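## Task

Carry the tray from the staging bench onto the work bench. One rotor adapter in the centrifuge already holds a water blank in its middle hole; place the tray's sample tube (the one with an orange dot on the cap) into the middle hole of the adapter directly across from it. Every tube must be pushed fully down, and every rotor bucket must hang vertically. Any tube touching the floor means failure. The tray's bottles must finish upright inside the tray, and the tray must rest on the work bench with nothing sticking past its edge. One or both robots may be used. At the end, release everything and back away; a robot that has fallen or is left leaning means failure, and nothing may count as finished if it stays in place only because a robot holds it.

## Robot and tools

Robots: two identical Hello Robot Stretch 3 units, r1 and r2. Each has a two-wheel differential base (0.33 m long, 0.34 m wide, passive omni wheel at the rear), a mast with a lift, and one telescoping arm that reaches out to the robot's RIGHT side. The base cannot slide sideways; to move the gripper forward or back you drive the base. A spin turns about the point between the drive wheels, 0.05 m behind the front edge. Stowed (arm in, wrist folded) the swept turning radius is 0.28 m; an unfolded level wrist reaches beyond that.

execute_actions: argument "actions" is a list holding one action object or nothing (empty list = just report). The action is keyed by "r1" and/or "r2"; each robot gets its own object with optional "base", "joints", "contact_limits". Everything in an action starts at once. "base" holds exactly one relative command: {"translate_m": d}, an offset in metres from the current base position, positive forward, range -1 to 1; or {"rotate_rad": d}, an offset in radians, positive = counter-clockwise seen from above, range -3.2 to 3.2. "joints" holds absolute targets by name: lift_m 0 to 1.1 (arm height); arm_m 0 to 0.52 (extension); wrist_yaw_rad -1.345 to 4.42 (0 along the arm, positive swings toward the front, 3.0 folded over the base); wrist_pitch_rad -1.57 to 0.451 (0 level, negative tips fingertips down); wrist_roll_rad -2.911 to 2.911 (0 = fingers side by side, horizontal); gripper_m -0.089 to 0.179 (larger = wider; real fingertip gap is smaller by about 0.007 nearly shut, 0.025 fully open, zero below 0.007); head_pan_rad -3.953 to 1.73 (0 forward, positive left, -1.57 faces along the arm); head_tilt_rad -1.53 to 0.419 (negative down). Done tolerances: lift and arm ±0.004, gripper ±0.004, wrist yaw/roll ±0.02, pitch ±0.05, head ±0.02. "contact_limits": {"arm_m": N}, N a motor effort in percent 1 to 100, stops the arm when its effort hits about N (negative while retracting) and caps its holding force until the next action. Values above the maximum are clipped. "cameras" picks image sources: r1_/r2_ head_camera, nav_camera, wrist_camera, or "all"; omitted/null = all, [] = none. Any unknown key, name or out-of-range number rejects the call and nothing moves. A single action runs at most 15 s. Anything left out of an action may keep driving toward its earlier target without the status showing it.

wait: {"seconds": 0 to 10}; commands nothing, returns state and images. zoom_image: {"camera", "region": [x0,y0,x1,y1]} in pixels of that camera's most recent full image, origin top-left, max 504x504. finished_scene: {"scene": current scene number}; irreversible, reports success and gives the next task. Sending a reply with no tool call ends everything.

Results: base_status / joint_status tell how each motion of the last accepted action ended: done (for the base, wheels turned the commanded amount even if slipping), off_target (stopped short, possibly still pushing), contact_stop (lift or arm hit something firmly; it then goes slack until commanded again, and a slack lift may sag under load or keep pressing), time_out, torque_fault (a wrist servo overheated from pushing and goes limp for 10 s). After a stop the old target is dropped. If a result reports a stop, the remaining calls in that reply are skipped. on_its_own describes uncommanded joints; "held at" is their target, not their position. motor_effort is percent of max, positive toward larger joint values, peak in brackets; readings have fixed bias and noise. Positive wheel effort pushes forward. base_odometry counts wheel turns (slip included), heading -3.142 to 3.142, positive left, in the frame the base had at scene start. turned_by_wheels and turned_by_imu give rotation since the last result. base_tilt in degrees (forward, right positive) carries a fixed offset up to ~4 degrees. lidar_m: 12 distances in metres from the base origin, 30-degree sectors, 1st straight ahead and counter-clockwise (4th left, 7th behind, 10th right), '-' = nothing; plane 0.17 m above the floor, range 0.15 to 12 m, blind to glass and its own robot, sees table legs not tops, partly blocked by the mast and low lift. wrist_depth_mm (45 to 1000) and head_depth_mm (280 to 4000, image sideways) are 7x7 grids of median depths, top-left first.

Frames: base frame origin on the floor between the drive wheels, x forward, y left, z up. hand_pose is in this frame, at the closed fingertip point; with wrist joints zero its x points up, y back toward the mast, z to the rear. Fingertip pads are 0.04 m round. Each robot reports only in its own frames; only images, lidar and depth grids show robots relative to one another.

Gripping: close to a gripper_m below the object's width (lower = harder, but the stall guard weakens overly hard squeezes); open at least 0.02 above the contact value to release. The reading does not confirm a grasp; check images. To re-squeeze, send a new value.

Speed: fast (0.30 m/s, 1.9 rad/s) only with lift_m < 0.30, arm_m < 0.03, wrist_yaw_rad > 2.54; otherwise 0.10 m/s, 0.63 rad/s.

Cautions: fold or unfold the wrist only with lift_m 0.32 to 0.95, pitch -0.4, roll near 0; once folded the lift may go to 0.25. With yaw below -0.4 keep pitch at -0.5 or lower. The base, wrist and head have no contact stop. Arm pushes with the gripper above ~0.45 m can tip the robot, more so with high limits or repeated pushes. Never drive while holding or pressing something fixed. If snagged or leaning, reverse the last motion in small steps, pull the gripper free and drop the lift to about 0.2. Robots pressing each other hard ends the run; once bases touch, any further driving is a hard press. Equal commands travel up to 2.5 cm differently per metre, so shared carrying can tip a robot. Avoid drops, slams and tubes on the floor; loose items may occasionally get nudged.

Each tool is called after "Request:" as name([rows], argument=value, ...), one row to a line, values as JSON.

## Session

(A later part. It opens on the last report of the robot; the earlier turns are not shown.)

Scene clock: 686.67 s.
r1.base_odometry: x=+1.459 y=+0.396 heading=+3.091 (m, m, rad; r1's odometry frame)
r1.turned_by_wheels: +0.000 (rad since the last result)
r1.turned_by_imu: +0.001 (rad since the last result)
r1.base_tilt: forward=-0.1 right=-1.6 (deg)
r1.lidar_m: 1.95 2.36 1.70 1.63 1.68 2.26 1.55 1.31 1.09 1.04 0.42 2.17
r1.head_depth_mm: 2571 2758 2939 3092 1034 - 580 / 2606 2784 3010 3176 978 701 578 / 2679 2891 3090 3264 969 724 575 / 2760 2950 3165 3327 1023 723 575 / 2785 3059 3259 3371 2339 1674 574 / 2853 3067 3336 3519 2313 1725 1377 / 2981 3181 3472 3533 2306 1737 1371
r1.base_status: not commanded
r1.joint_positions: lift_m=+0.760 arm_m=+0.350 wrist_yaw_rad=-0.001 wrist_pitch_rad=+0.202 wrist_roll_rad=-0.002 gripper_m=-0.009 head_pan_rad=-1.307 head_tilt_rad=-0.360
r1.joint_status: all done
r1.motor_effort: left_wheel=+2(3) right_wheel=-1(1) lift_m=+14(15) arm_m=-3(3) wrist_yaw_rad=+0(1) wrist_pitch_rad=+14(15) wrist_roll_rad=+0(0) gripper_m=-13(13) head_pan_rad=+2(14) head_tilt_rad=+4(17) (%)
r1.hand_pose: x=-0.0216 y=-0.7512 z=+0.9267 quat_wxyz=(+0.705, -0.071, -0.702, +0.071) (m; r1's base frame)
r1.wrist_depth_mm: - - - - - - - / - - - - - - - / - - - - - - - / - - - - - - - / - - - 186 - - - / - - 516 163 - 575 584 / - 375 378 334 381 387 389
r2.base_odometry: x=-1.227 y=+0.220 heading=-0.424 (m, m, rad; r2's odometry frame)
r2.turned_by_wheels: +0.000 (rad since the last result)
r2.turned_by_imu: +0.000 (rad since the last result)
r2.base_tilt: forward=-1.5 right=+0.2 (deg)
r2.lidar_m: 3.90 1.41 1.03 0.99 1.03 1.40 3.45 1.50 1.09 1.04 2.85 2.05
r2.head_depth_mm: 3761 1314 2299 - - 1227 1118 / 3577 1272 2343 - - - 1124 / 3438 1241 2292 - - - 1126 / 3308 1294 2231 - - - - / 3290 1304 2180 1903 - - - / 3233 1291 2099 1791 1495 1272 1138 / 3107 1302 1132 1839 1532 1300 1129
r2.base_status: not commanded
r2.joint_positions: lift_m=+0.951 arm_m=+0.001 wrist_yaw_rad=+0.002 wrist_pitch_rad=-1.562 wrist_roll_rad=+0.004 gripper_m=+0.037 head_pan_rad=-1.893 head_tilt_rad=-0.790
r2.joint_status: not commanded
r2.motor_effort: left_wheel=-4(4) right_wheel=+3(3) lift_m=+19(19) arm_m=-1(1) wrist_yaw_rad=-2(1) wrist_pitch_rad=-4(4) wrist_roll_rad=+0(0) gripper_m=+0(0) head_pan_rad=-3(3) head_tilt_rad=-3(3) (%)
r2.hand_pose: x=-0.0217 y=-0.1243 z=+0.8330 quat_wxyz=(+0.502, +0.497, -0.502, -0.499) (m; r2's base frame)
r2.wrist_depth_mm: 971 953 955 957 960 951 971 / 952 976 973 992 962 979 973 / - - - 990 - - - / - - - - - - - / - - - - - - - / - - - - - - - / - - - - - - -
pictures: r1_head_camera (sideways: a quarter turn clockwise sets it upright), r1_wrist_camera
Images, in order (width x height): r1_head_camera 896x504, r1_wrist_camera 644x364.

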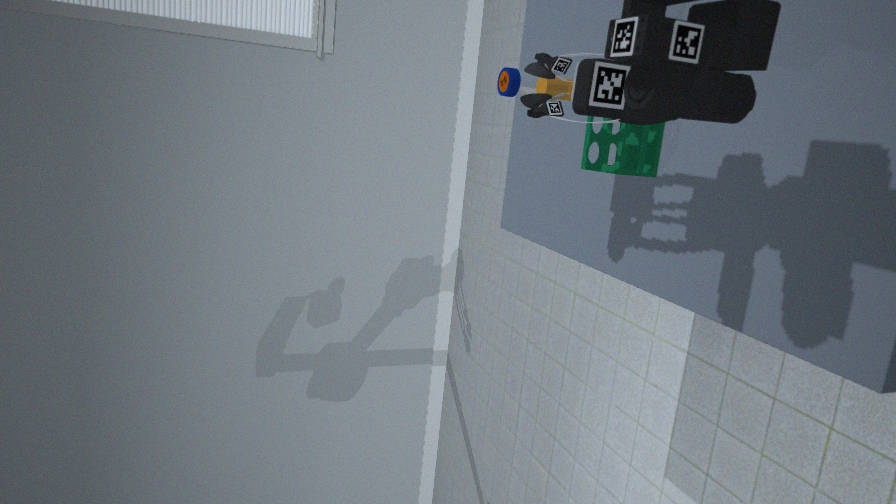

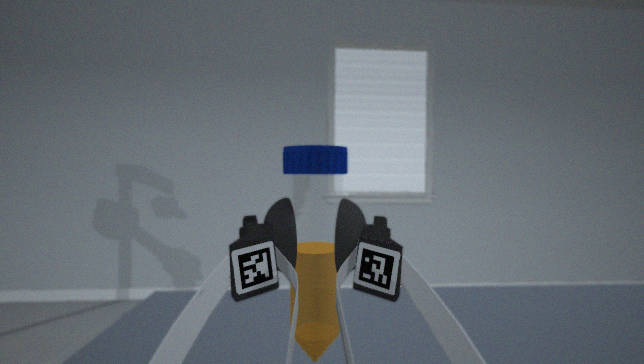

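Request:
execute_actions([
  {"r1":{"joints":{"lift_m":0.84}}},
], cameras=[])

Request:
execute_actions([
  {"r1":{"joints":{"wrist_yaw_rad":1.571,"arm_m":0.5,"head_pan_rad":-1.35,"head_tilt_rad":-0.6},"base":{"translate_m":-0.23}}},
], cameras=["r1_wrist_camera","r1_head_camera"])

Scene clock: 694.23 s.
r1.base_odometry: x=+1.459 y=+0.396 heading=+3.091 (m, m, rad; r1's odometry frame)
r1.turned_by_wheels: +0.000 (rad since the last result)
r1.turned_by_imu: +0.001 (rad since the last result)
r1.base_tilt: forward=-0.2 right=-1.3 (deg)
r1.lidar_m: 1.95 2.36 1.70 1.63 1.68 2.26 1.55 1.30 1.09 1.04 0.42 2.17
r1.head_depth_mm: 2552 2730 2860 3116 - 703 579 / 2628 2802 3017 3193 981 701 578 / 2685 2860 3088 3258 975 724 577 / 2745 2966 3146 3304 1022 724 575 / 2808 3012 3249 3420 2321 1670 574 / 2901 3094 3375 3529 2318 1719 1376 / 2975 3182 3429 3543 2315 1713 1371
r1.base_status: not commanded
r1.joint_positions: lift_m=+0.840 arm_m=+0.350 wrist_yaw_rad=-0.001 wrist_pitch_rad=+0.202 wrist_roll_rad=-0.002 gripper_m=-0.009 head_pan_rad=-1.307 head_tilt_rad=-0.359
r1.joint_status: all done
r1.motor_effort: left_wheel=+2(2) right_wheel=-1(1) lift_m=+22(23) arm_m=-3(3) wrist_yaw_rad=+1(1) wrist_pitch_rad=+15(14) wrist_roll_rad=+1(0) gripper_m=-12(12) head_pan_rad=+3(3) head_tilt_rad=+4(4) (%)
r1.hand_pose: x=-0.0216 y=-0.7512 z=+1.0062 quat_wxyz=(+0.705, -0.071, -0.702, +0.071) (m; r1's base frame)
r1.wrist_depth_mm: - - - - - - - / - - - - - - - / - - - - - - - / - - - - - - - / - - - 186 - - - / - - - 163 - - - / - - 541 479 542 554 552
r2.base_odometry: x=-1.227 y=+0.220 heading=-0.424 (m, m, rad; r2's odometry frame)
r2.turned_by_wheels: +0.000 (rad since the last result)
r2.turned_by_imu: +0.000 (rad since the last result)
r2.base_tilt: forward=-1.5 right=+0.3 (deg)
r2.lidar_m: 3.90 1.41 1.03 0.99 1.03 1.41 3.47 1.49 1.09 1.04 2.86 2.06
r2.head_depth_mm: 3755 1319 2324 - - 1231 1127 / 3544 1287 2325 - - - 1116 / 3463 1240 2284 - - - 1123 / 3343 1301 2256 - - - - / 3301 1294 2180 1886 - - - / 3167 1302 2093 1808 1478 1266 1131 / 3153 1303 1134 1841 1514 1302 1132
r2.base_status: not commanded
r2.joint_positions: lift_m=+0.951 arm_m=+0.001 wrist_yaw_rad=+0.002 wrist_pitch_rad=-1.562 wrist_roll_rad=+0.004 gripper_m=+0.037 head_pan_rad=-1.893 head_tilt_rad=-0.790
r2.joint_status: not commanded
r2.motor_effort: left_wheel=-4(4) right_wheel=+3(3) lift_m=+19(19) arm_m=-2(1) wrist_yaw_rad=-3(3) wrist_pitch_rad=-4(4) wrist_roll_rad=+0(0) gripper_m=+0(0) head_pan_rad=-4(3) head_tilt_rad=-4(4) (%)
r2.hand_pose: x=-0.0217 y=-0.1243 z=+0.8330 quat_wxyz=(+0.502, +0.497, -0.502, -0.499) (m; r2's base frame)
r2.wrist_depth_mm: 948 926 953 969 967 954 962 / 985 984 978 976 - 995 - / - 1000 - - - - - / - - - - - - - / - - - - - - - / - - - - - - - / - - - - - - -
pictures: none
No camera images: the call's "cameras" was empty. Leave "cameras" out to get every camera's image.

Scene clock: 697.77 s.
r1.base_odometry: x=+1.689 y=+0.384 heading=+3.092 (m, m, rad; r1's odometry frame)
r1.turned_by_wheels: +0.000 (rad since the last result)
r1.turned_by_imu: +0.001 (rad since the last result)
r1.base_tilt: forward=-0.2 right=-1.4 (deg)
r1.lidar_m: 2.17 2.36 1.69 1.62 1.67 2.26 1.57 1.09 1.09 1.05 0.54 0.55
r1.head_depth_mm: 2538 2827 2988 946 727 590 1205 / 2589 2871 3115 904 724 602 1201 / 2645 2924 3166 902 720 602 1202 / 2681 2975 3217 897 719 618 1198 / 2735 3097 3219 877 718 633 1193 / 2771 3114 3184 925 716 1313 1191 / 2856 3168 3184 2244 712 769 978
r1.base_status: done
r1.joint_positions: lift_m=+0.840 arm_m=+0.500 wrist_yaw_rad=+1.569 wrist_pitch_rad=+0.202 wrist_roll_rad=-0.002 gripper_m=-0.009 head_pan_rad=-1.343 head_tilt_rad=-0.593
r1.joint_status: all done
r1.motor_effort: left_wheel=+2(4) right_wheel=-1(5) lift_m=+23(23) arm_m=+3(3) wrist_yaw_rad=+2(4) wrist_pitch_rad=+14(14) wrist_roll_rad=+0(0) gripper_m=-13(13) head_pan_rad=-3(6) head_tilt_rad=-3(23) (%)
r1.hand_pose: x=+0.2345 y=-0.6451 z=+1.0062 quat_wxyz=(+0.449, +0.446, -0.547, +0.548) (m; r1's base frame)
r1.wrist_depth_mm: - - - - - - - / - - - - - - - / - - - - - - - / - - - - - - - / - - - 186 - - - / - - - 163 - - - / - - - - - - -
r2.base_odometry: x=-1.227 y=+0.220 heading=-0.424 (m, m, rad; r2's odometry frame)
r2.turned_by_wheels: +0.000 (rad since the last result)
r2.turned_by_imu: +0.000 (rad since the last result)
r2.base_tilt: forward=-1.5 right=+0.3 (deg)
r2.lidar_m: 3.94 1.42 1.03 0.99 1.03 1.40 3.47 1.50 1.09 1.04 3.91 2.05
r2.head_depth_mm: 3745 1325 2321 - - 1224 1117 / 3570 1273 2312 - - - 1128 / 3448 1245 2263 - - - 1131 / 3328 1302 2246 - - - - / 3300 1297 2146 1895 - - - / 3195 1289 2099 1784 1492 1264 1133 / 3049 1308 1133 1845 1508 1301 1126
r2.base_status: not commanded
r2.joint_positions: lift_m=+0.951 arm_m=+0.001 wrist_yaw_rad=+0.002 wrist_pitch_rad=-1.562 wrist_roll_rad=+0.004 gripper_m=+0.037 head_pan_rad=-1.893 head_tilt_rad=-0.790
r2.joint_status: not commanded
r2.motor_effort: left_wheel=-4(4) right_wheel=+3(3) lift_m=+19(19) arm_m=-1(1) wrist_yaw_rad=-2(5) wrist_pitch_rad=-4(4) wrist_roll_rad=+0(0) gripper_m=+0(0) head_pan_rad=-3(3) head_tilt_rad=-3(3) (%)
r2.hand_pose: x=-0.0217 y=-0.1243 z=+0.8330 quat_wxyz=(+0.502, +0.497, -0.502, -0.499) (m; r2's base frame)
r2.wrist_depth_mm: 945 956 938 966 979 964 950 / 980 989 986 979 993 984 - / - - - - 999 - - / - - - - - - - / - - - - - - - / - - - - - - - / - - - - - - -
pictures: r1_head_camera (sideways: a quarter turn clockwise sets it upright), r1_wrist_camera
Images, in order (width x height): r1_head_camera 896x504, r1_wrist_camera 644x364.

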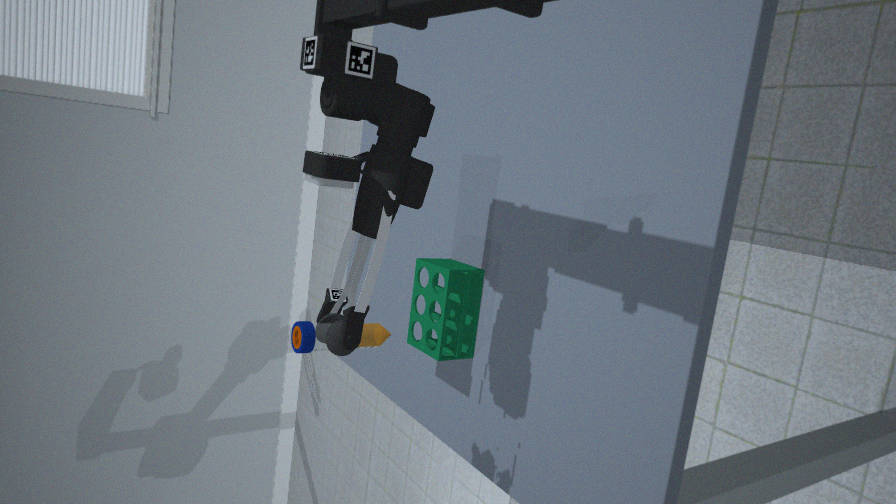

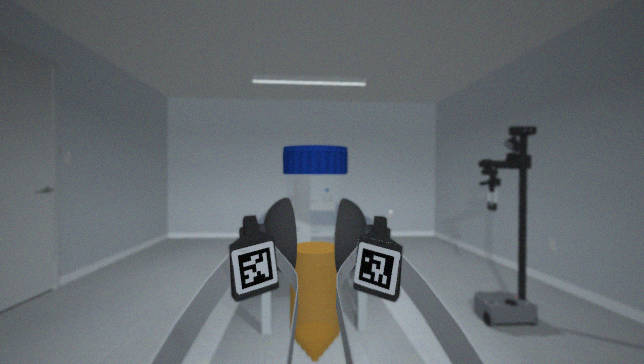

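Request:
execute_actions([
  {"r1":{"joints":{"wrist_yaw_rad":1.39,"arm_m":0.518,"lift_m":0.79,"head_tilt_rad":-0.5},"base":{"translate_m":-0.022}}},
], cameras=["r1_head_camera"])

Request:
zoom_image(camera="r1_head_camera", region=[300,200,700,504])

Scene clock: 706.73 s.
r1.base_odometry: x=+1.711 y=+0.383 heading=+3.092 (m, m, rad; r1's odometry frame)
r1.turned_by_wheels: +0.000 (rad since the last result)
r1.turned_by_imu: +0.001 (rad since the last result)
r1.base_tilt: forward=-0.2 right=-1.3 (deg)
r1.lidar_m: 2.19 2.34 1.70 1.62 1.68 2.26 1.57 1.07 1.09 1.05 0.56 0.56
r1.head_depth_mm: 2523 2730 3035 2026 799 630 563 / 2571 2801 3110 2921 800 630 1171 / 2622 2876 3202 1141 790 626 1195 / 2668 2961 3300 1024 790 624 1194 / 2770 3016 3311 922 786 623 1223 / 2792 3069 3416 1066 785 622 1241 / 2845 3153 3433 2574 782 639 1157
r1.base_status: done
r1.joint_positions: lift_m=+0.790 arm_m=+0.518 wrist_yaw_rad=+1.392 wrist_pitch_rad=+0.202 wrist_roll_rad=-0.002 gripper_m=-0.009 head_pan_rad=-1.343 head_tilt_rad=-0.508
r1.joint_status: all done
r1.motor_effort: left_wheel=+2(0) right_wheel=-1(7) lift_m=+15(21) arm_m=+4(4) wrist_yaw_rad=-2(3) wrist_pitch_rad=+15(14) wrist_roll_rad=+0(0) gripper_m=-13(12) head_pan_rad=-2(2) head_tilt_rad=+3(15) (%)
r1.hand_pose: x=+0.2304 y=-0.7081 z=+0.9567 quat_wxyz=(+0.495, +0.396, -0.585, +0.506) (m; r1's base frame)
r1.wrist_depth_mm: - - - - - - - / - - - - - - - / - - - - - - - / - - - - - - - / - - - 186 - - - / - - - 163 - - - / - - - 388 439 446 -
r2.base_odometry: x=-1.227 y=+0.220 heading=-0.424 (m, m, rad; r2's odometry frame)
r2.turned_by_wheels: +0.000 (rad since the last result)
r2.turned_by_imu: +0.000 (rad since the last result)
r2.base_tilt: forward=-1.4 right=+0.3 (deg)
r2.lidar_m: 3.91 1.42 1.03 0.99 1.03 1.40 3.47 1.49 1.09 1.04 3.91 2.06
r2.head_depth_mm: 3699 1323 2311 - - 1221 1119 / 3578 1269 2326 - - - 1119 / 3417 1239 2305 - - - 1127 / 3355 1287 2227 - - - - / 3355 1298 2158 1901 - - - / 3214 1294 2119 1805 1490 1269 1126 / 3097 1302 1137 1845 1539 1292 1136
r2.base_status: not commanded
r2.joint_positions: lift_m=+0.951 arm_m=+0.001 wrist_yaw_rad=+0.002 wrist_pitch_rad=-1.562 wrist_roll_rad=+0.004 gripper_m=+0.037 head_pan_rad=-1.893 head_tilt_rad=-0.790
r2.joint_status: not commanded
r2.motor_effort: left_wheel=-4(4) right_wheel=+3(3) lift_m=+19(19) arm_m=-1(1) wrist_yaw_rad=-3(3) wrist_pitch_rad=-4(4) wrist_roll_rad=+0(1) gripper_m=+0(0) head_pan_rad=-4(4) head_tilt_rad=-4(3) (%)
r2.hand_pose: x=-0.0217 y=-0.1243 z=+0.8330 quat_wxyz=(+0.502, +0.497, -0.502, -0.499) (m; r2's base frame)
r2.wrist_depth_mm: 962 955 957 968 962 952 976 / 973 986 980 983 983 - - / 990 985 - - - - - / - - - - - - - / - - - - - - - / - - - - - - - / - - - - - - -
pictures: r1_head_camera (sideways: a quarter turn clockwise sets it upright)
Images, in order (width x height): r1_head_camera 896x504.

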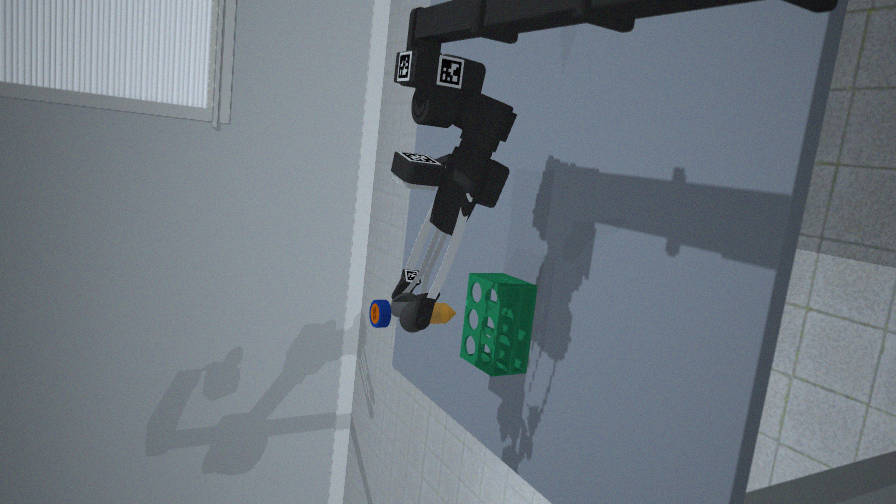

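Region (300, 200, 700, 504) of r1_head_camera's 896x504 image, scaled by 1.260, with more detail than that image has; it fills the top 383 rows of this view, and the rest is white.

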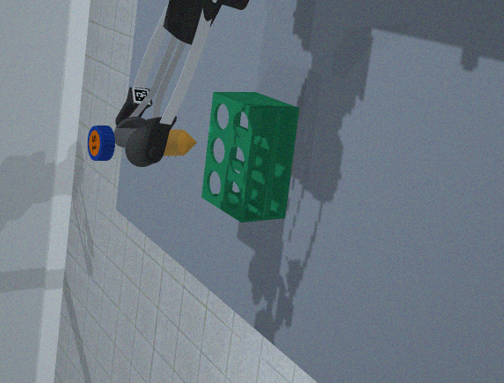

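Request:
execute_actions([
  {"r1":{"joints":{"lift_m":0.76}}},
], cameras=["r1_head_camera"])

Request:
zoom_image(camera="r1_head_camera", region=[350,200,650,420])

Scene clock: 714.63 s.
r1.base_odometry: x=+1.711 y=+0.383 heading=+3.092 (m, m, rad; r1's odometry frame)
r1.turned_by_wheels: +0.000 (rad since the last result)
r1.turned_by_imu: +0.001 (rad since the last result)
r1.base_tilt: forward=-0.3 right=-1.4 (deg)
r1.lidar_m: 2.20 2.34 1.69 1.62 1.68 2.25 1.57 1.07 1.09 1.05 0.56 0.56
r1.head_depth_mm: 2550 2772 3043 2044 785 612 563 / 2588 2828 3097 2918 795 629 1169 / 2649 2849 3161 1206 796 626 1194 / 2694 2958 3240 1099 792 625 1193 / 2738 2984 3305 919 788 622 1216 / 2819 3095 3369 1066 786 621 1242 / 2881 3124 3451 2579 784 639 1158
r1.base_status: not commanded
r1.joint_positions: lift_m=+0.760 arm_m=+0.518 wrist_yaw_rad=+1.392 wrist_pitch_rad=+0.202 wrist_roll_rad=-0.002 gripper_m=-0.009 head_pan_rad=-1.343 head_tilt_rad=-0.508
r1.joint_status: all done
r1.motor_effort: left_wheel=+2(2) right_wheel=-1(0) lift_m=+15(15) arm_m=+3(3) wrist_yaw_rad=-2(2) wrist_pitch_rad=+14(14) wrist_roll_rad=+0(0) gripper_m=-13(13) head_pan_rad=-2(4) head_tilt_rad=+4(4) (%)
r1.hand_pose: x=+0.2304 y=-0.7081 z=+0.9267 quat_wxyz=(+0.495, +0.396, -0.585, +0.506) (m; r1's base frame)
r1.wrist_depth_mm: - - - - - - - / - - - - - - - / - - - - - - - / - - - - - - - / - - - 186 - - - / - - - 164 - - - / - - 379 229 370 384 383
r2.base_odometry: x=-1.227 y=+0.220 heading=-0.424 (m, m, rad; r2's odometry frame)
r2.turned_by_wheels: +0.000 (rad since the last result)
r2.turned_by_imu: +0.000 (rad since the last result)
r2.base_tilt: forward=-1.5 right=+0.2 (deg)
r2.lidar_m: 3.90 1.42 1.03 0.99 1.02 1.41 3.48 1.49 1.09 1.04 3.91 2.05
r2.head_depth_mm: 3718 1322 2340 - - 1225 1120 / 3669 1279 2343 - - - 1130 / 3461 1234 2260 - - - 1128 / 3337 1301 2229 - - - - / 3355 1301 2152 1900 - - - / 3223 1301 2086 1789 1480 1267 1121 / 3063 1303 1137 1860 1535 1303 1132
r2.base_status: not commanded
r2.joint_positions: lift_m=+0.951 arm_m=+0.001 wrist_yaw_rad=+0.002 wrist_pitch_rad=-1.562 wrist_roll_rad=+0.004 gripper_m=+0.037 head_pan_rad=-1.893 head_tilt_rad=-0.790
r2.joint_status: not commanded
r2.motor_effort: left_wheel=-4(4) right_wheel=+3(3) lift_m=+19(19) arm_m=-1(1) wrist_yaw_rad=-2(4) wrist_pitch_rad=-4(4) wrist_roll_rad=+0(0) gripper_m=+0(0) head_pan_rad=-3(4) head_tilt_rad=-4(4) (%)
r2.hand_pose: x=-0.0217 y=-0.1243 z=+0.8330 quat_wxyz=(+0.502, +0.497, -0.502, -0.499) (m; r2's base frame)
r2.wrist_depth_mm: 953 940 967 947 942 961 953 / 967 998 990 986 - 975 976 / - - - 993 999 - - / - - - - - - - / - - - - - - - / - - - - - - - / - - - - - - -
pictures: r1_head_camera (sideways: a quarter turn clockwise sets it upright)
Images, in order (width x height): r1_head_camera 896x504.

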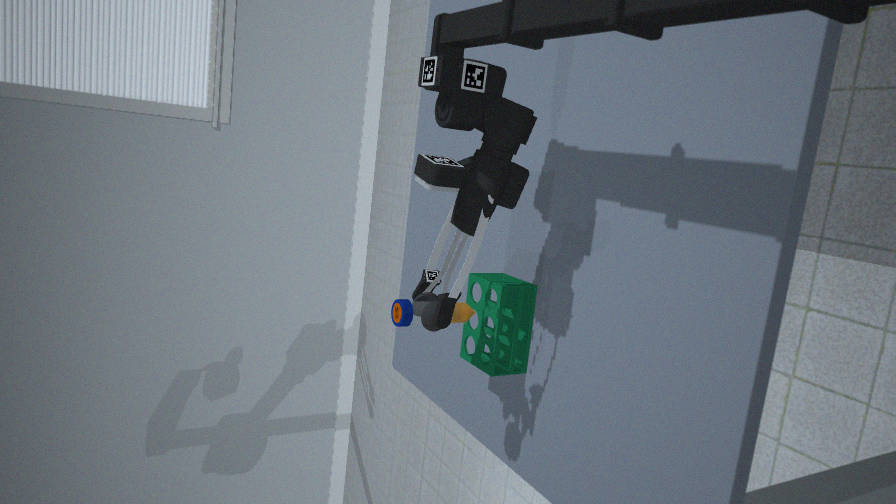

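Region (350, 200, 650, 420) of r1_head_camera's 896x504 image, scaled by 1.680, with more detail than that image has; it fills the top 370 rows of this view, and the rest is white.

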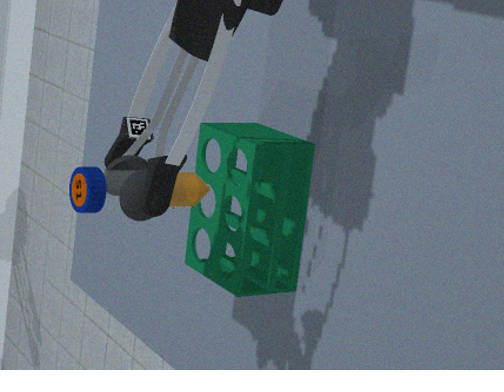

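Request:
execute_actions([
  {"r1":{"joints":{"lift_m":0.75},"base":{"translate_m":0.017}}},
], cameras=["r1_head_camera","r1_wrist_camera"])

Request:
zoom_image(camera="r1_head_camera", region=[400,240,600,400])

Scene clock: 722.13 s.
r1.base_odometry: x=+1.694 y=+0.384 heading=+3.092 (m, m, rad; r1's odometry frame)
r1.turned_by_wheels: +0.000 (rad since the last result)
r1.turned_by_imu: +0.001 (rad since the last result)
r1.base_tilt: forward=-0.3 right=-1.4 (deg)
r1.lidar_m: 2.18 2.35 1.69 1.62 1.68 2.26 1.57 1.08 1.09 1.05 0.54 0.55
r1.head_depth_mm: 2530 2770 3041 2866 767 619 562 / 2586 2849 3127 2952 794 628 1171 / 2629 2889 3161 1206 791 627 1196 / 2662 2927 3233 1131 792 625 1193 / 2741 3002 3311 916 787 624 1217 / 2783 3062 3416 1126 786 621 1245 / 2872 3145 3458 2587 780 639 836
r1.base_status: done
r1.joint_positions: lift_m=+0.750 arm_m=+0.518 wrist_yaw_rad=+1.392 wrist_pitch_rad=+0.202 wrist_roll_rad=-0.002 gripper_m=-0.009 head_pan_rad=-1.343 head_tilt_rad=-0.508
r1.joint_status: all done
r1.motor_effort: left_wheel=+2(5) right_wheel=+0(4) lift_m=+15(16) arm_m=+4(4) wrist_yaw_rad=-2(2) wrist_pitch_rad=+15(15) wrist_roll_rad=+0(0) gripper_m=-12(12) head_pan_rad=-2(2) head_tilt_rad=+3(3) (%)
r1.hand_pose: x=+0.2304 y=-0.7081 z=+0.9167 quat_wxyz=(+0.495, +0.396, -0.585, +0.506) (m; r1's base frame)
r1.wrist_depth_mm: - - - - - - - / - - - - - - - / - - - - - - - / - - - - - - - / - - - 186 - - - / - - - 163 - - - / - - 358 210 338 361 362
r2.base_odometry: x=-1.227 y=+0.220 heading=-0.424 (m, m, rad; r2's odometry frame)
r2.turned_by_wheels: +0.000 (rad since the last result)
r2.turned_by_imu: +0.000 (rad since the last result)
r2.base_tilt: forward=-1.5 right=+0.3 (deg)
r2.lidar_m: 3.91 1.42 1.03 0.99 1.03 1.40 3.47 1.50 1.09 1.04 3.89 2.05
r2.head_depth_mm: 3742 1319 2320 - - 1217 1119 / 3608 1279 2314 - - - 1131 / 3494 1239 2286 - - - 1125 / 3388 1293 2258 - - - - / 3334 1299 2147 1890 - - - / 3214 1306 2078 1809 1489 1271 1122 / 3123 1316 1132 1853 1518 1294 1136
r2.base_status: not commanded
r2.joint_positions: lift_m=+0.951 arm_m=+0.001 wrist_yaw_rad=+0.002 wrist_pitch_rad=-1.562 wrist_roll_rad=+0.004 gripper_m=+0.037 head_pan_rad=-1.893 head_tilt_rad=-0.790
r2.joint_status: not commanded
r2.motor_effort: left_wheel=-4(4) right_wheel=+3(3) lift_m=+19(19) arm_m=-1(1) wrist_yaw_rad=-2(2) wrist_pitch_rad=-4(4) wrist_roll_rad=+0(1) gripper_m=+0(0) head_pan_rad=-3(3) head_tilt_rad=-4(4) (%)
r2.hand_pose: x=-0.0217 y=-0.1243 z=+0.8330 quat_wxyz=(+0.502, +0.497, -0.502, -0.499) (m; r2's base frame)
r2.wrist_depth_mm: 943 949 964 964 963 950 958 / 974 989 975 - 978 987 994 / - - - - - - - / - - - - - - - / - - - - - - - / - - - - - - - / - - - - - - -
pictures: r1_head_camera (sideways: a quarter turn clockwise sets it upright), r1_wrist_camera
Images, in order (width x height): r1_head_camera 896x504, r1_wrist_camera 644x364.

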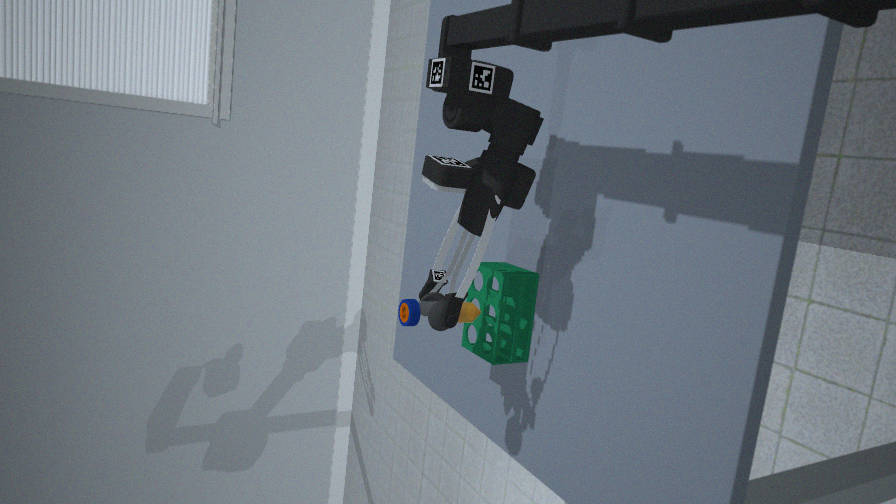

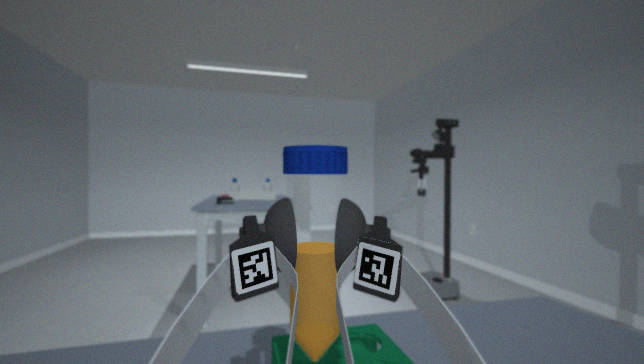

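Region (400, 240, 600, 400) of r1_head_camera's 896x504 image, scaled by 2.520, with more detail than that image has; it fills the top 403 rows of this view, and the rest is white.

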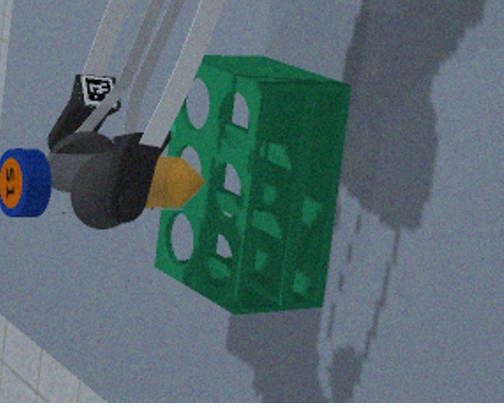

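Request:
execute_actions([
  {"r1":{"joints":{"lift_m":0.733}}},
], cameras=["r1_head_camera","r1_wrist_camera"])

Request:
zoom_image(camera="r1_head_camera", region=[400,240,600,400])

Scene clock: 727.70 s.
r1.base_odometry: x=+1.694 y=+0.384 heading=+3.092 (m, m, rad; r1's odometry frame)
r1.turned_by_wheels: +0.000 (rad since the last result)
r1.turned_by_imu: +0.001 (rad since the last result)
r1.base_tilt: forward=-0.2 right=-1.3 (deg)
r1.lidar_m: 2.17 2.35 1.69 1.62 1.68 2.26 1.57 1.08 1.09 1.05 0.55 0.55
r1.head_depth_mm: 2530 2767 3033 1154 800 621 562 / 2602 2825 3098 1152 767 628 1166 / 2612 2874 3232 1138 779 625 1195 / 2665 2969 3239 1130 791 626 1194 / 2729 3031 3284 1019 788 624 1221 / 2794 3077 3380 1129 785 623 1246 / 2842 3164 3435 2562 782 639 839
r1.base_status: not commanded
r1.joint_positions: lift_m=+0.733 arm_m=+0.518 wrist_yaw_rad=+1.392 wrist_pitch_rad=+0.202 wrist_roll_rad=-0.002 gripper_m=-0.009 head_pan_rad=-1.343 head_tilt_rad=-0.508
r1.joint_status: all done
r1.motor_effort: left_wheel=+2(2) right_wheel=+0(0) lift_m=+15(16) arm_m=+4(3) wrist_yaw_rad=-2(2) wrist_pitch_rad=+15(14) wrist_roll_rad=+0(0) gripper_m=-13(13) head_pan_rad=-2(3) head_tilt_rad=+3(2) (%)
r1.hand_pose: x=+0.2304 y=-0.7081 z=+0.8997 quat_wxyz=(+0.495, +0.396, -0.585, +0.506) (m; r1's base frame)
r1.wrist_depth_mm: - - - - - - - / - - - - - - - / - - - - - - - / - - - - - - - / - - - 185 - - - / - - - 163 - - - / 320 324 324 187 238 328 330
r2.base_odometry: x=-1.227 y=+0.220 heading=-0.424 (m, m, rad; r2's odometry frame)
r2.turned_by_wheels: +0.000 (rad since the last result)
r2.turned_by_imu: +0.000 (rad since the last result)
r2.base_tilt: forward=-1.5 right=+0.3 (deg)
r2.lidar_m: 3.90 1.41 1.03 0.99 1.03 1.40 3.47 1.49 1.09 1.03 3.91 2.05
r2.head_depth_mm: 3754 1321 2320 - - 1216 1120 / 3548 1268 2321 - - - 1123 / 3467 1238 2278 - - - 1134 / 3369 1301 2223 - - - - / 3311 1301 2172 1915 - - - / 3195 1300 2121 1809 1490 1264 1128 / 3085 1305 1128 1830 1516 1300 1126
r2.base_status: not commanded
r2.joint_positions: lift_m=+0.951 arm_m=+0.001 wrist_yaw_rad=+0.002 wrist_pitch_rad=-1.562 wrist_roll_rad=+0.004 gripper_m=+0.037 head_pan_rad=-1.893 head_tilt_rad=-0.790
r2.joint_status: not commanded
r2.motor_effort: left_wheel=-4(4) right_wheel=+3(3) lift_m=+19(19) arm_m=-1(1) wrist_yaw_rad=-3(2) wrist_pitch_rad=-4(4) wrist_roll_rad=+0(0) gripper_m=+0(0) head_pan_rad=-3(3) head_tilt_rad=-3(3) (%)
r2.hand_pose: x=-0.0217 y=-0.1243 z=+0.8330 quat_wxyz=(+0.502, +0.497, -0.502, -0.499) (m; r2's base frame)
r2.wrist_depth_mm: 951 954 938 949 938 969 957 / 948 997 973 994 984 981 983 / 997 - 999 - - - - / - - - - - - - / - - - - - - - / - - - - - - - / - - - - - - -
pictures: r1_head_camera (sideways: a quarter turn clockwise sets it upright), r1_wrist_camera
Images, in order (width x height): r1_head_camera 896x504, r1_wrist_camera 644x364.

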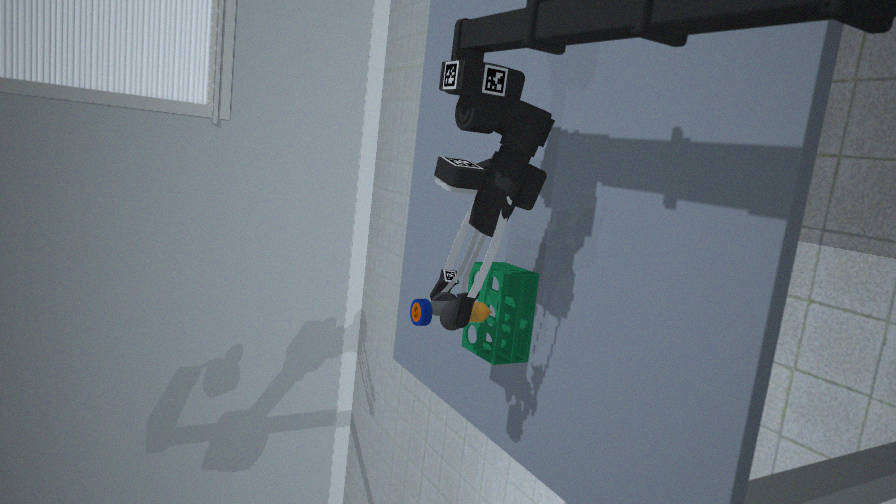

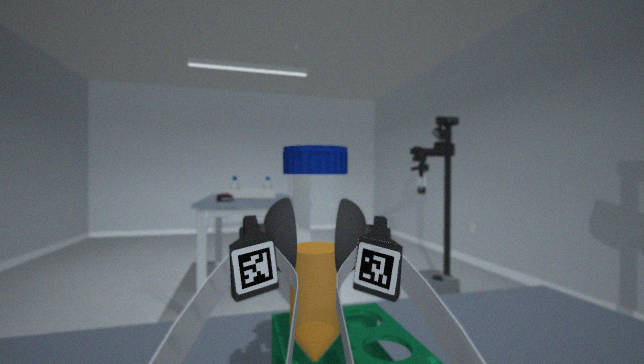

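Region (400, 240, 600, 400) of r1_head_camera's 896x504 image, scaled by 2.520, with more detail than that image has; it fills the top 403 rows of this view, and the rest is white.

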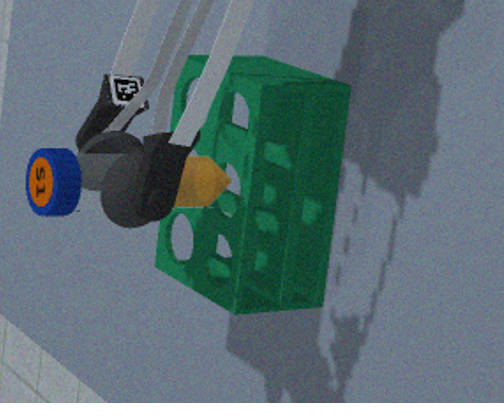

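Tip entering the hole.

Request:
execute_actions([
  {"r1":{"joints":{"lift_m":0.71}}},
], cameras=["r1_head_camera","r1_wrist_camera"])

Request:
zoom_image(camera="r1_head_camera", region=[400,240,600,400])

Scene clock: 731.73 s.
r1.base_odometry: x=+1.694 y=+0.384 heading=+3.092 (m, m, rad; r1's odometry frame)
r1.turned_by_wheels: +0.000 (rad since the last result)
r1.turned_by_imu: +0.001 (rad since the last result)
r1.base_tilt: forward=-0.3 right=-1.4 (deg)
r1.lidar_m: 2.18 2.35 1.70 1.62 1.68 2.26 1.57 1.08 1.09 1.05 0.55 0.55
r1.head_depth_mm: 2524 2762 3052 1151 783 629 561 / 2597 2830 3089 1146 766 627 1170 / 2631 2893 3185 1142 763 627 1192 / 2692 2952 3250 1135 791 625 1193 / 2721 3038 3328 1069 790 622 1213 / 2798 3071 3371 1123 786 622 1247 / 2860 3146 3473 2562 782 639 838
r1.base_status: not commanded
r1.joint_positions: lift_m=+0.710 arm_m=+0.518 wrist_yaw_rad=+1.390 wrist_pitch_rad=+0.211 wrist_roll_rad=-0.002 gripper_m=-0.009 head_pan_rad=-1.343 head_tilt_rad=-0.508
r1.joint_status: all done
r1.motor_effort: left_wheel=+2(2) right_wheel=-1(1) lift_m=+14(12) arm_m=+3(4) wrist_yaw_rad=+0(2) wrist_pitch_rad=+10(14) wrist_roll_rad=+0(0) gripper_m=-14(13) head_pan_rad=-3(2) head_tilt_rad=+2(3) (%)
r1.hand_pose: x=+0.2301 y=-0.7085 z=+0.8791 quat_wxyz=(+0.493, +0.393, -0.587, +0.508) (m; r1's base frame)
r1.wrist_depth_mm: - - - - - - - / - - - - - - - / - - - - - - - / - - - - - - - / - - - 186 - - - / - - - 163 430 435 - / 285 284 266 160 190 288 288
r2.base_odometry: x=-1.227 y=+0.220 heading=-0.424 (m, m, rad; r2's odometry frame)
r2.turned_by_wheels: +0.000 (rad since the last result)
r2.turned_by_imu: +0.000 (rad since the last result)
r2.base_tilt: forward=-1.5 right=+0.3 (deg)
r2.lidar_m: 3.91 1.41 1.03 0.99 1.03 1.41 3.48 1.50 1.09 1.04 3.90 2.05
r2.head_depth_mm: 3706 1323 2291 - - 1222 1122 / 3621 1272 2299 - - - 1124 / 3512 1243 2282 - - - 1127 / 3349 1307 2226 - - - - / 3303 1293 2162 1894 - - - / 3186 1294 2093 1764 1491 1266 1125 / 3068 1305 1130 1849 1520 1289 1134
r2.base_status: not commanded
r2.joint_positions: lift_m=+0.951 arm_m=+0.001 wrist_yaw_rad=+0.002 wrist_pitch_rad=-1.562 wrist_roll_rad=+0.004 gripper_m=+0.037 head_pan_rad=-1.893 head_tilt_rad=-0.790
r2.joint_status: not commanded
r2.motor_effort: left_wheel=-4(4) right_wheel=+3(3) lift_m=+19(19) arm_m=-1(1) wrist_yaw_rad=-1(2) wrist_pitch_rad=-4(4) wrist_roll_rad=+0(0) gripper_m=+0(0) head_pan_rad=-3(3) head_tilt_rad=-3(2) (%)
r2.hand_pose: x=-0.0217 y=-0.1243 z=+0.8330 quat_wxyz=(+0.502, +0.497, -0.502, -0.499) (m; r2's base frame)
r2.wrist_depth_mm: 952 941 960 958 955 958 974 / 989 972 969 983 976 - - / - - 990 998 1000 - - / - - - - - - - / - - - - - - - / - - - - - - - / - - - - - - -
pictures: r1_head_camera (sideways: a quarter turn clockwise sets it upright), r1_wrist_camera
Images, in order (width x height): r1_head_camera 896x504, r1_wrist_camera 644x364.

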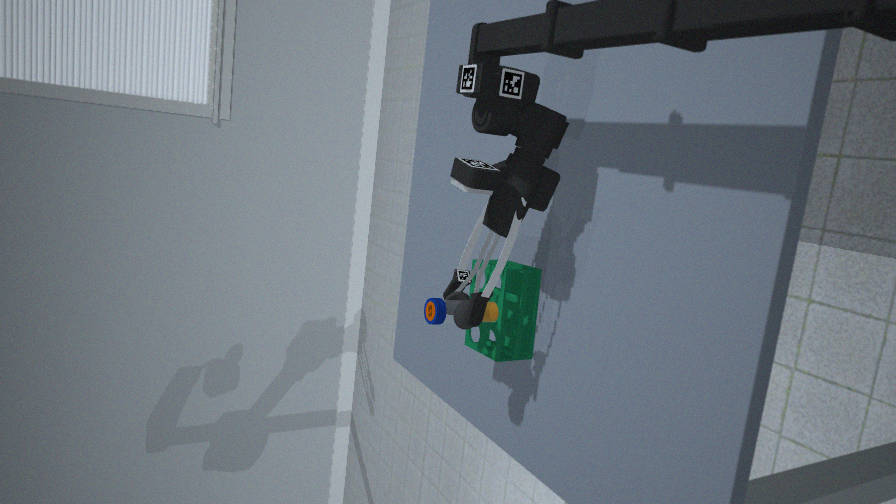

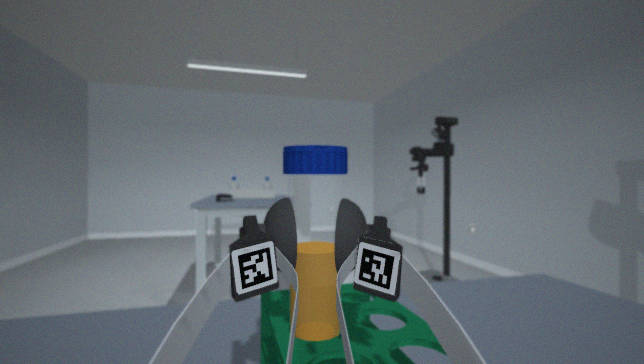

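Region (400, 240, 600, 400) of r1_head_camera's 896x504 image, scaled by 2.520, with more detail than that image has; it fills the top 403 rows of this view, and the rest is white.

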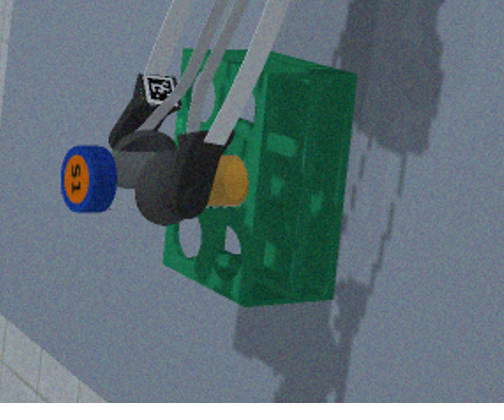

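Request:
execute_actions([
  {"r1":{"joints":{"gripper_m":0.09}}},
], cameras=["r1_head_camera","r1_wrist_camera"])

Scene clock: 735.43 s.
r1.base_odometry: x=+1.694 y=+0.384 heading=+3.092 (m, m, rad; r1's odometry frame)
r1.turned_by_wheels: +0.000 (rad since the last result)
r1.turned_by_imu: +0.001 (rad since the last result)
r1.base_tilt: forward=-0.2 right=-1.4 (deg)
r1.lidar_m: 2.17 2.36 1.69 1.62 1.68 2.26 1.57 1.08 1.09 1.05 0.55 0.55
r1.head_depth_mm: 2529 2748 3065 1146 783 630 563 / 2572 2797 3099 1142 767 628 1165 / 2639 2888 3172 1142 764 627 1191 / 2665 2924 3267 1131 792 623 1197 / 2738 3009 3255 1128 790 624 1216 / 2804 3067 3390 1124 786 621 1246 / 2837 3134 3493 2561 784 639 837
r1.base_status: not commanded
r1.joint_positions: lift_m=+0.710 arm_m=+0.518 wrist_yaw_rad=+1.390 wrist_pitch_rad=+0.211 wrist_roll_rad=-0.002 gripper_m=+0.090 head_pan_rad=-1.343 head_tilt_rad=-0.508
r1.joint_status: all done
r1.motor_effort: left_wheel=+2(2) right_wheel=-1(1) lift_m=+15(15) arm_m=+3(4) wrist_yaw_rad=-1(0) wrist_pitch_rad=+10(10) wrist_roll_rad=+0(0) gripper_m=+1(80) head_pan_rad=-2(3) head_tilt_rad=+4(3) (%)
r1.hand_pose: x=+0.2301 y=-0.7085 z=+0.8790 quat_wxyz=(+0.493, +0.393, -0.587, +0.508) (m; r1's base frame)
r1.wrist_depth_mm: - - - - - - - / - - - - - - - / - - - - - - - / - - - - - - - / - - - - - - - / - - - 233 392 435 - / 283 283 267 162 193 286 289
r2.base_odometry: x=-1.227 y=+0.220 heading=-0.424 (m, m, rad; r2's odometry frame)
r2.turned_by_wheels: +0.000 (rad since the last result)
r2.turned_by_imu: +0.000 (rad since the last result)
r2.base_tilt: forward=-1.5 right=+0.2 (deg)
r2.lidar_m: 3.92 1.41 1.03 0.99 1.03 1.40 3.45 1.49 1.09 1.04 3.90 2.06
r2.head_depth_mm: 3673 1319 2292 - - 1222 1126 / 3560 1277 2324 - - - 1121 / 3522 1253 2299 - - - 1115 / 3322 1299 2241 - - - - / 3310 1292 2151 1899 - - - / 3235 1303 2089 1785 1487 1266 1134 / 3093 1303 1132 1871 1518 1294 1128
r2.base_status: not commanded
r2.joint_positions: lift_m=+0.951 arm_m=+0.001 wrist_yaw_rad=+0.002 wrist_pitch_rad=-1.562 wrist_roll_rad=+0.004 gripper_m=+0.037 head_pan_rad=-1.893 head_tilt_rad=-0.790
r2.joint_status: not commanded
r2.motor_effort: left_wheel=-4(4) right_wheel=+3(3) lift_m=+19(19) arm_m=-1(1) wrist_yaw_rad=-2(3) wrist_pitch_rad=-4(4) wrist_roll_rad=+1(1) gripper_m=+0(0) head_pan_rad=-3(4) head_tilt_rad=-3(4) (%)
r2.hand_pose: x=-0.0217 y=-0.1243 z=+0.8330 quat_wxyz=(+0.502, +0.497, -0.502, -0.499) (m; r2's base frame)
r2.wrist_depth_mm: 955 937 952 965 955 961 967 / 978 977 986 984 996 985 981 / - - - 996 - - - / - - - - - - - / - - - - - - - / - - - - - - - / - - - - - - -
pictures: r1_head_camera (sideways: a quarter turn clockwise sets it upright), r1_wrist_camera
Images, in order (width x height): r1_head_camera 896x504, r1_wrist_camera 644x364.

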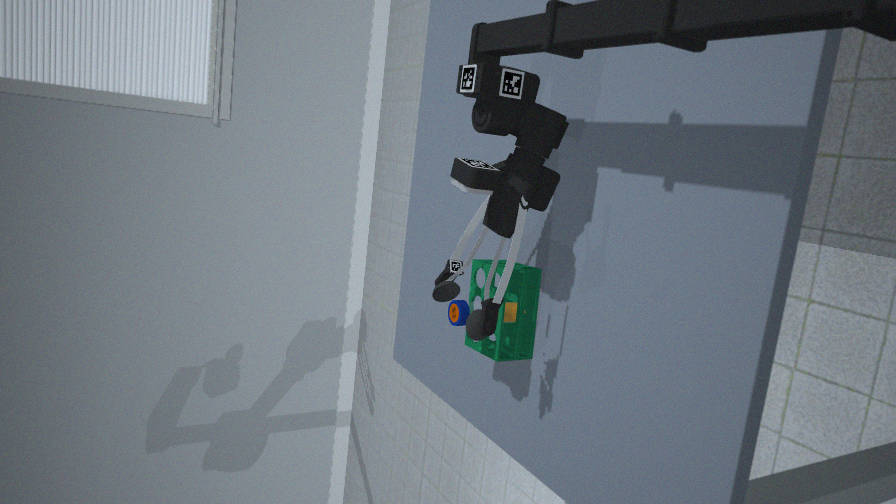

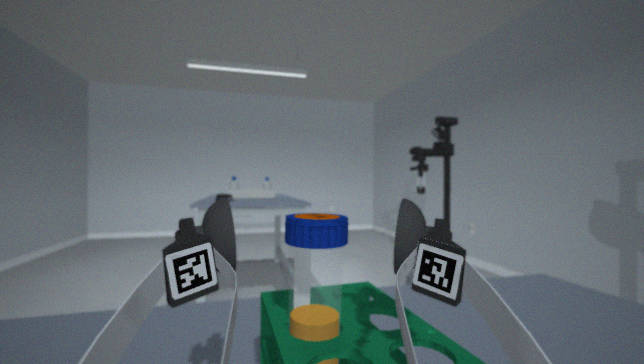

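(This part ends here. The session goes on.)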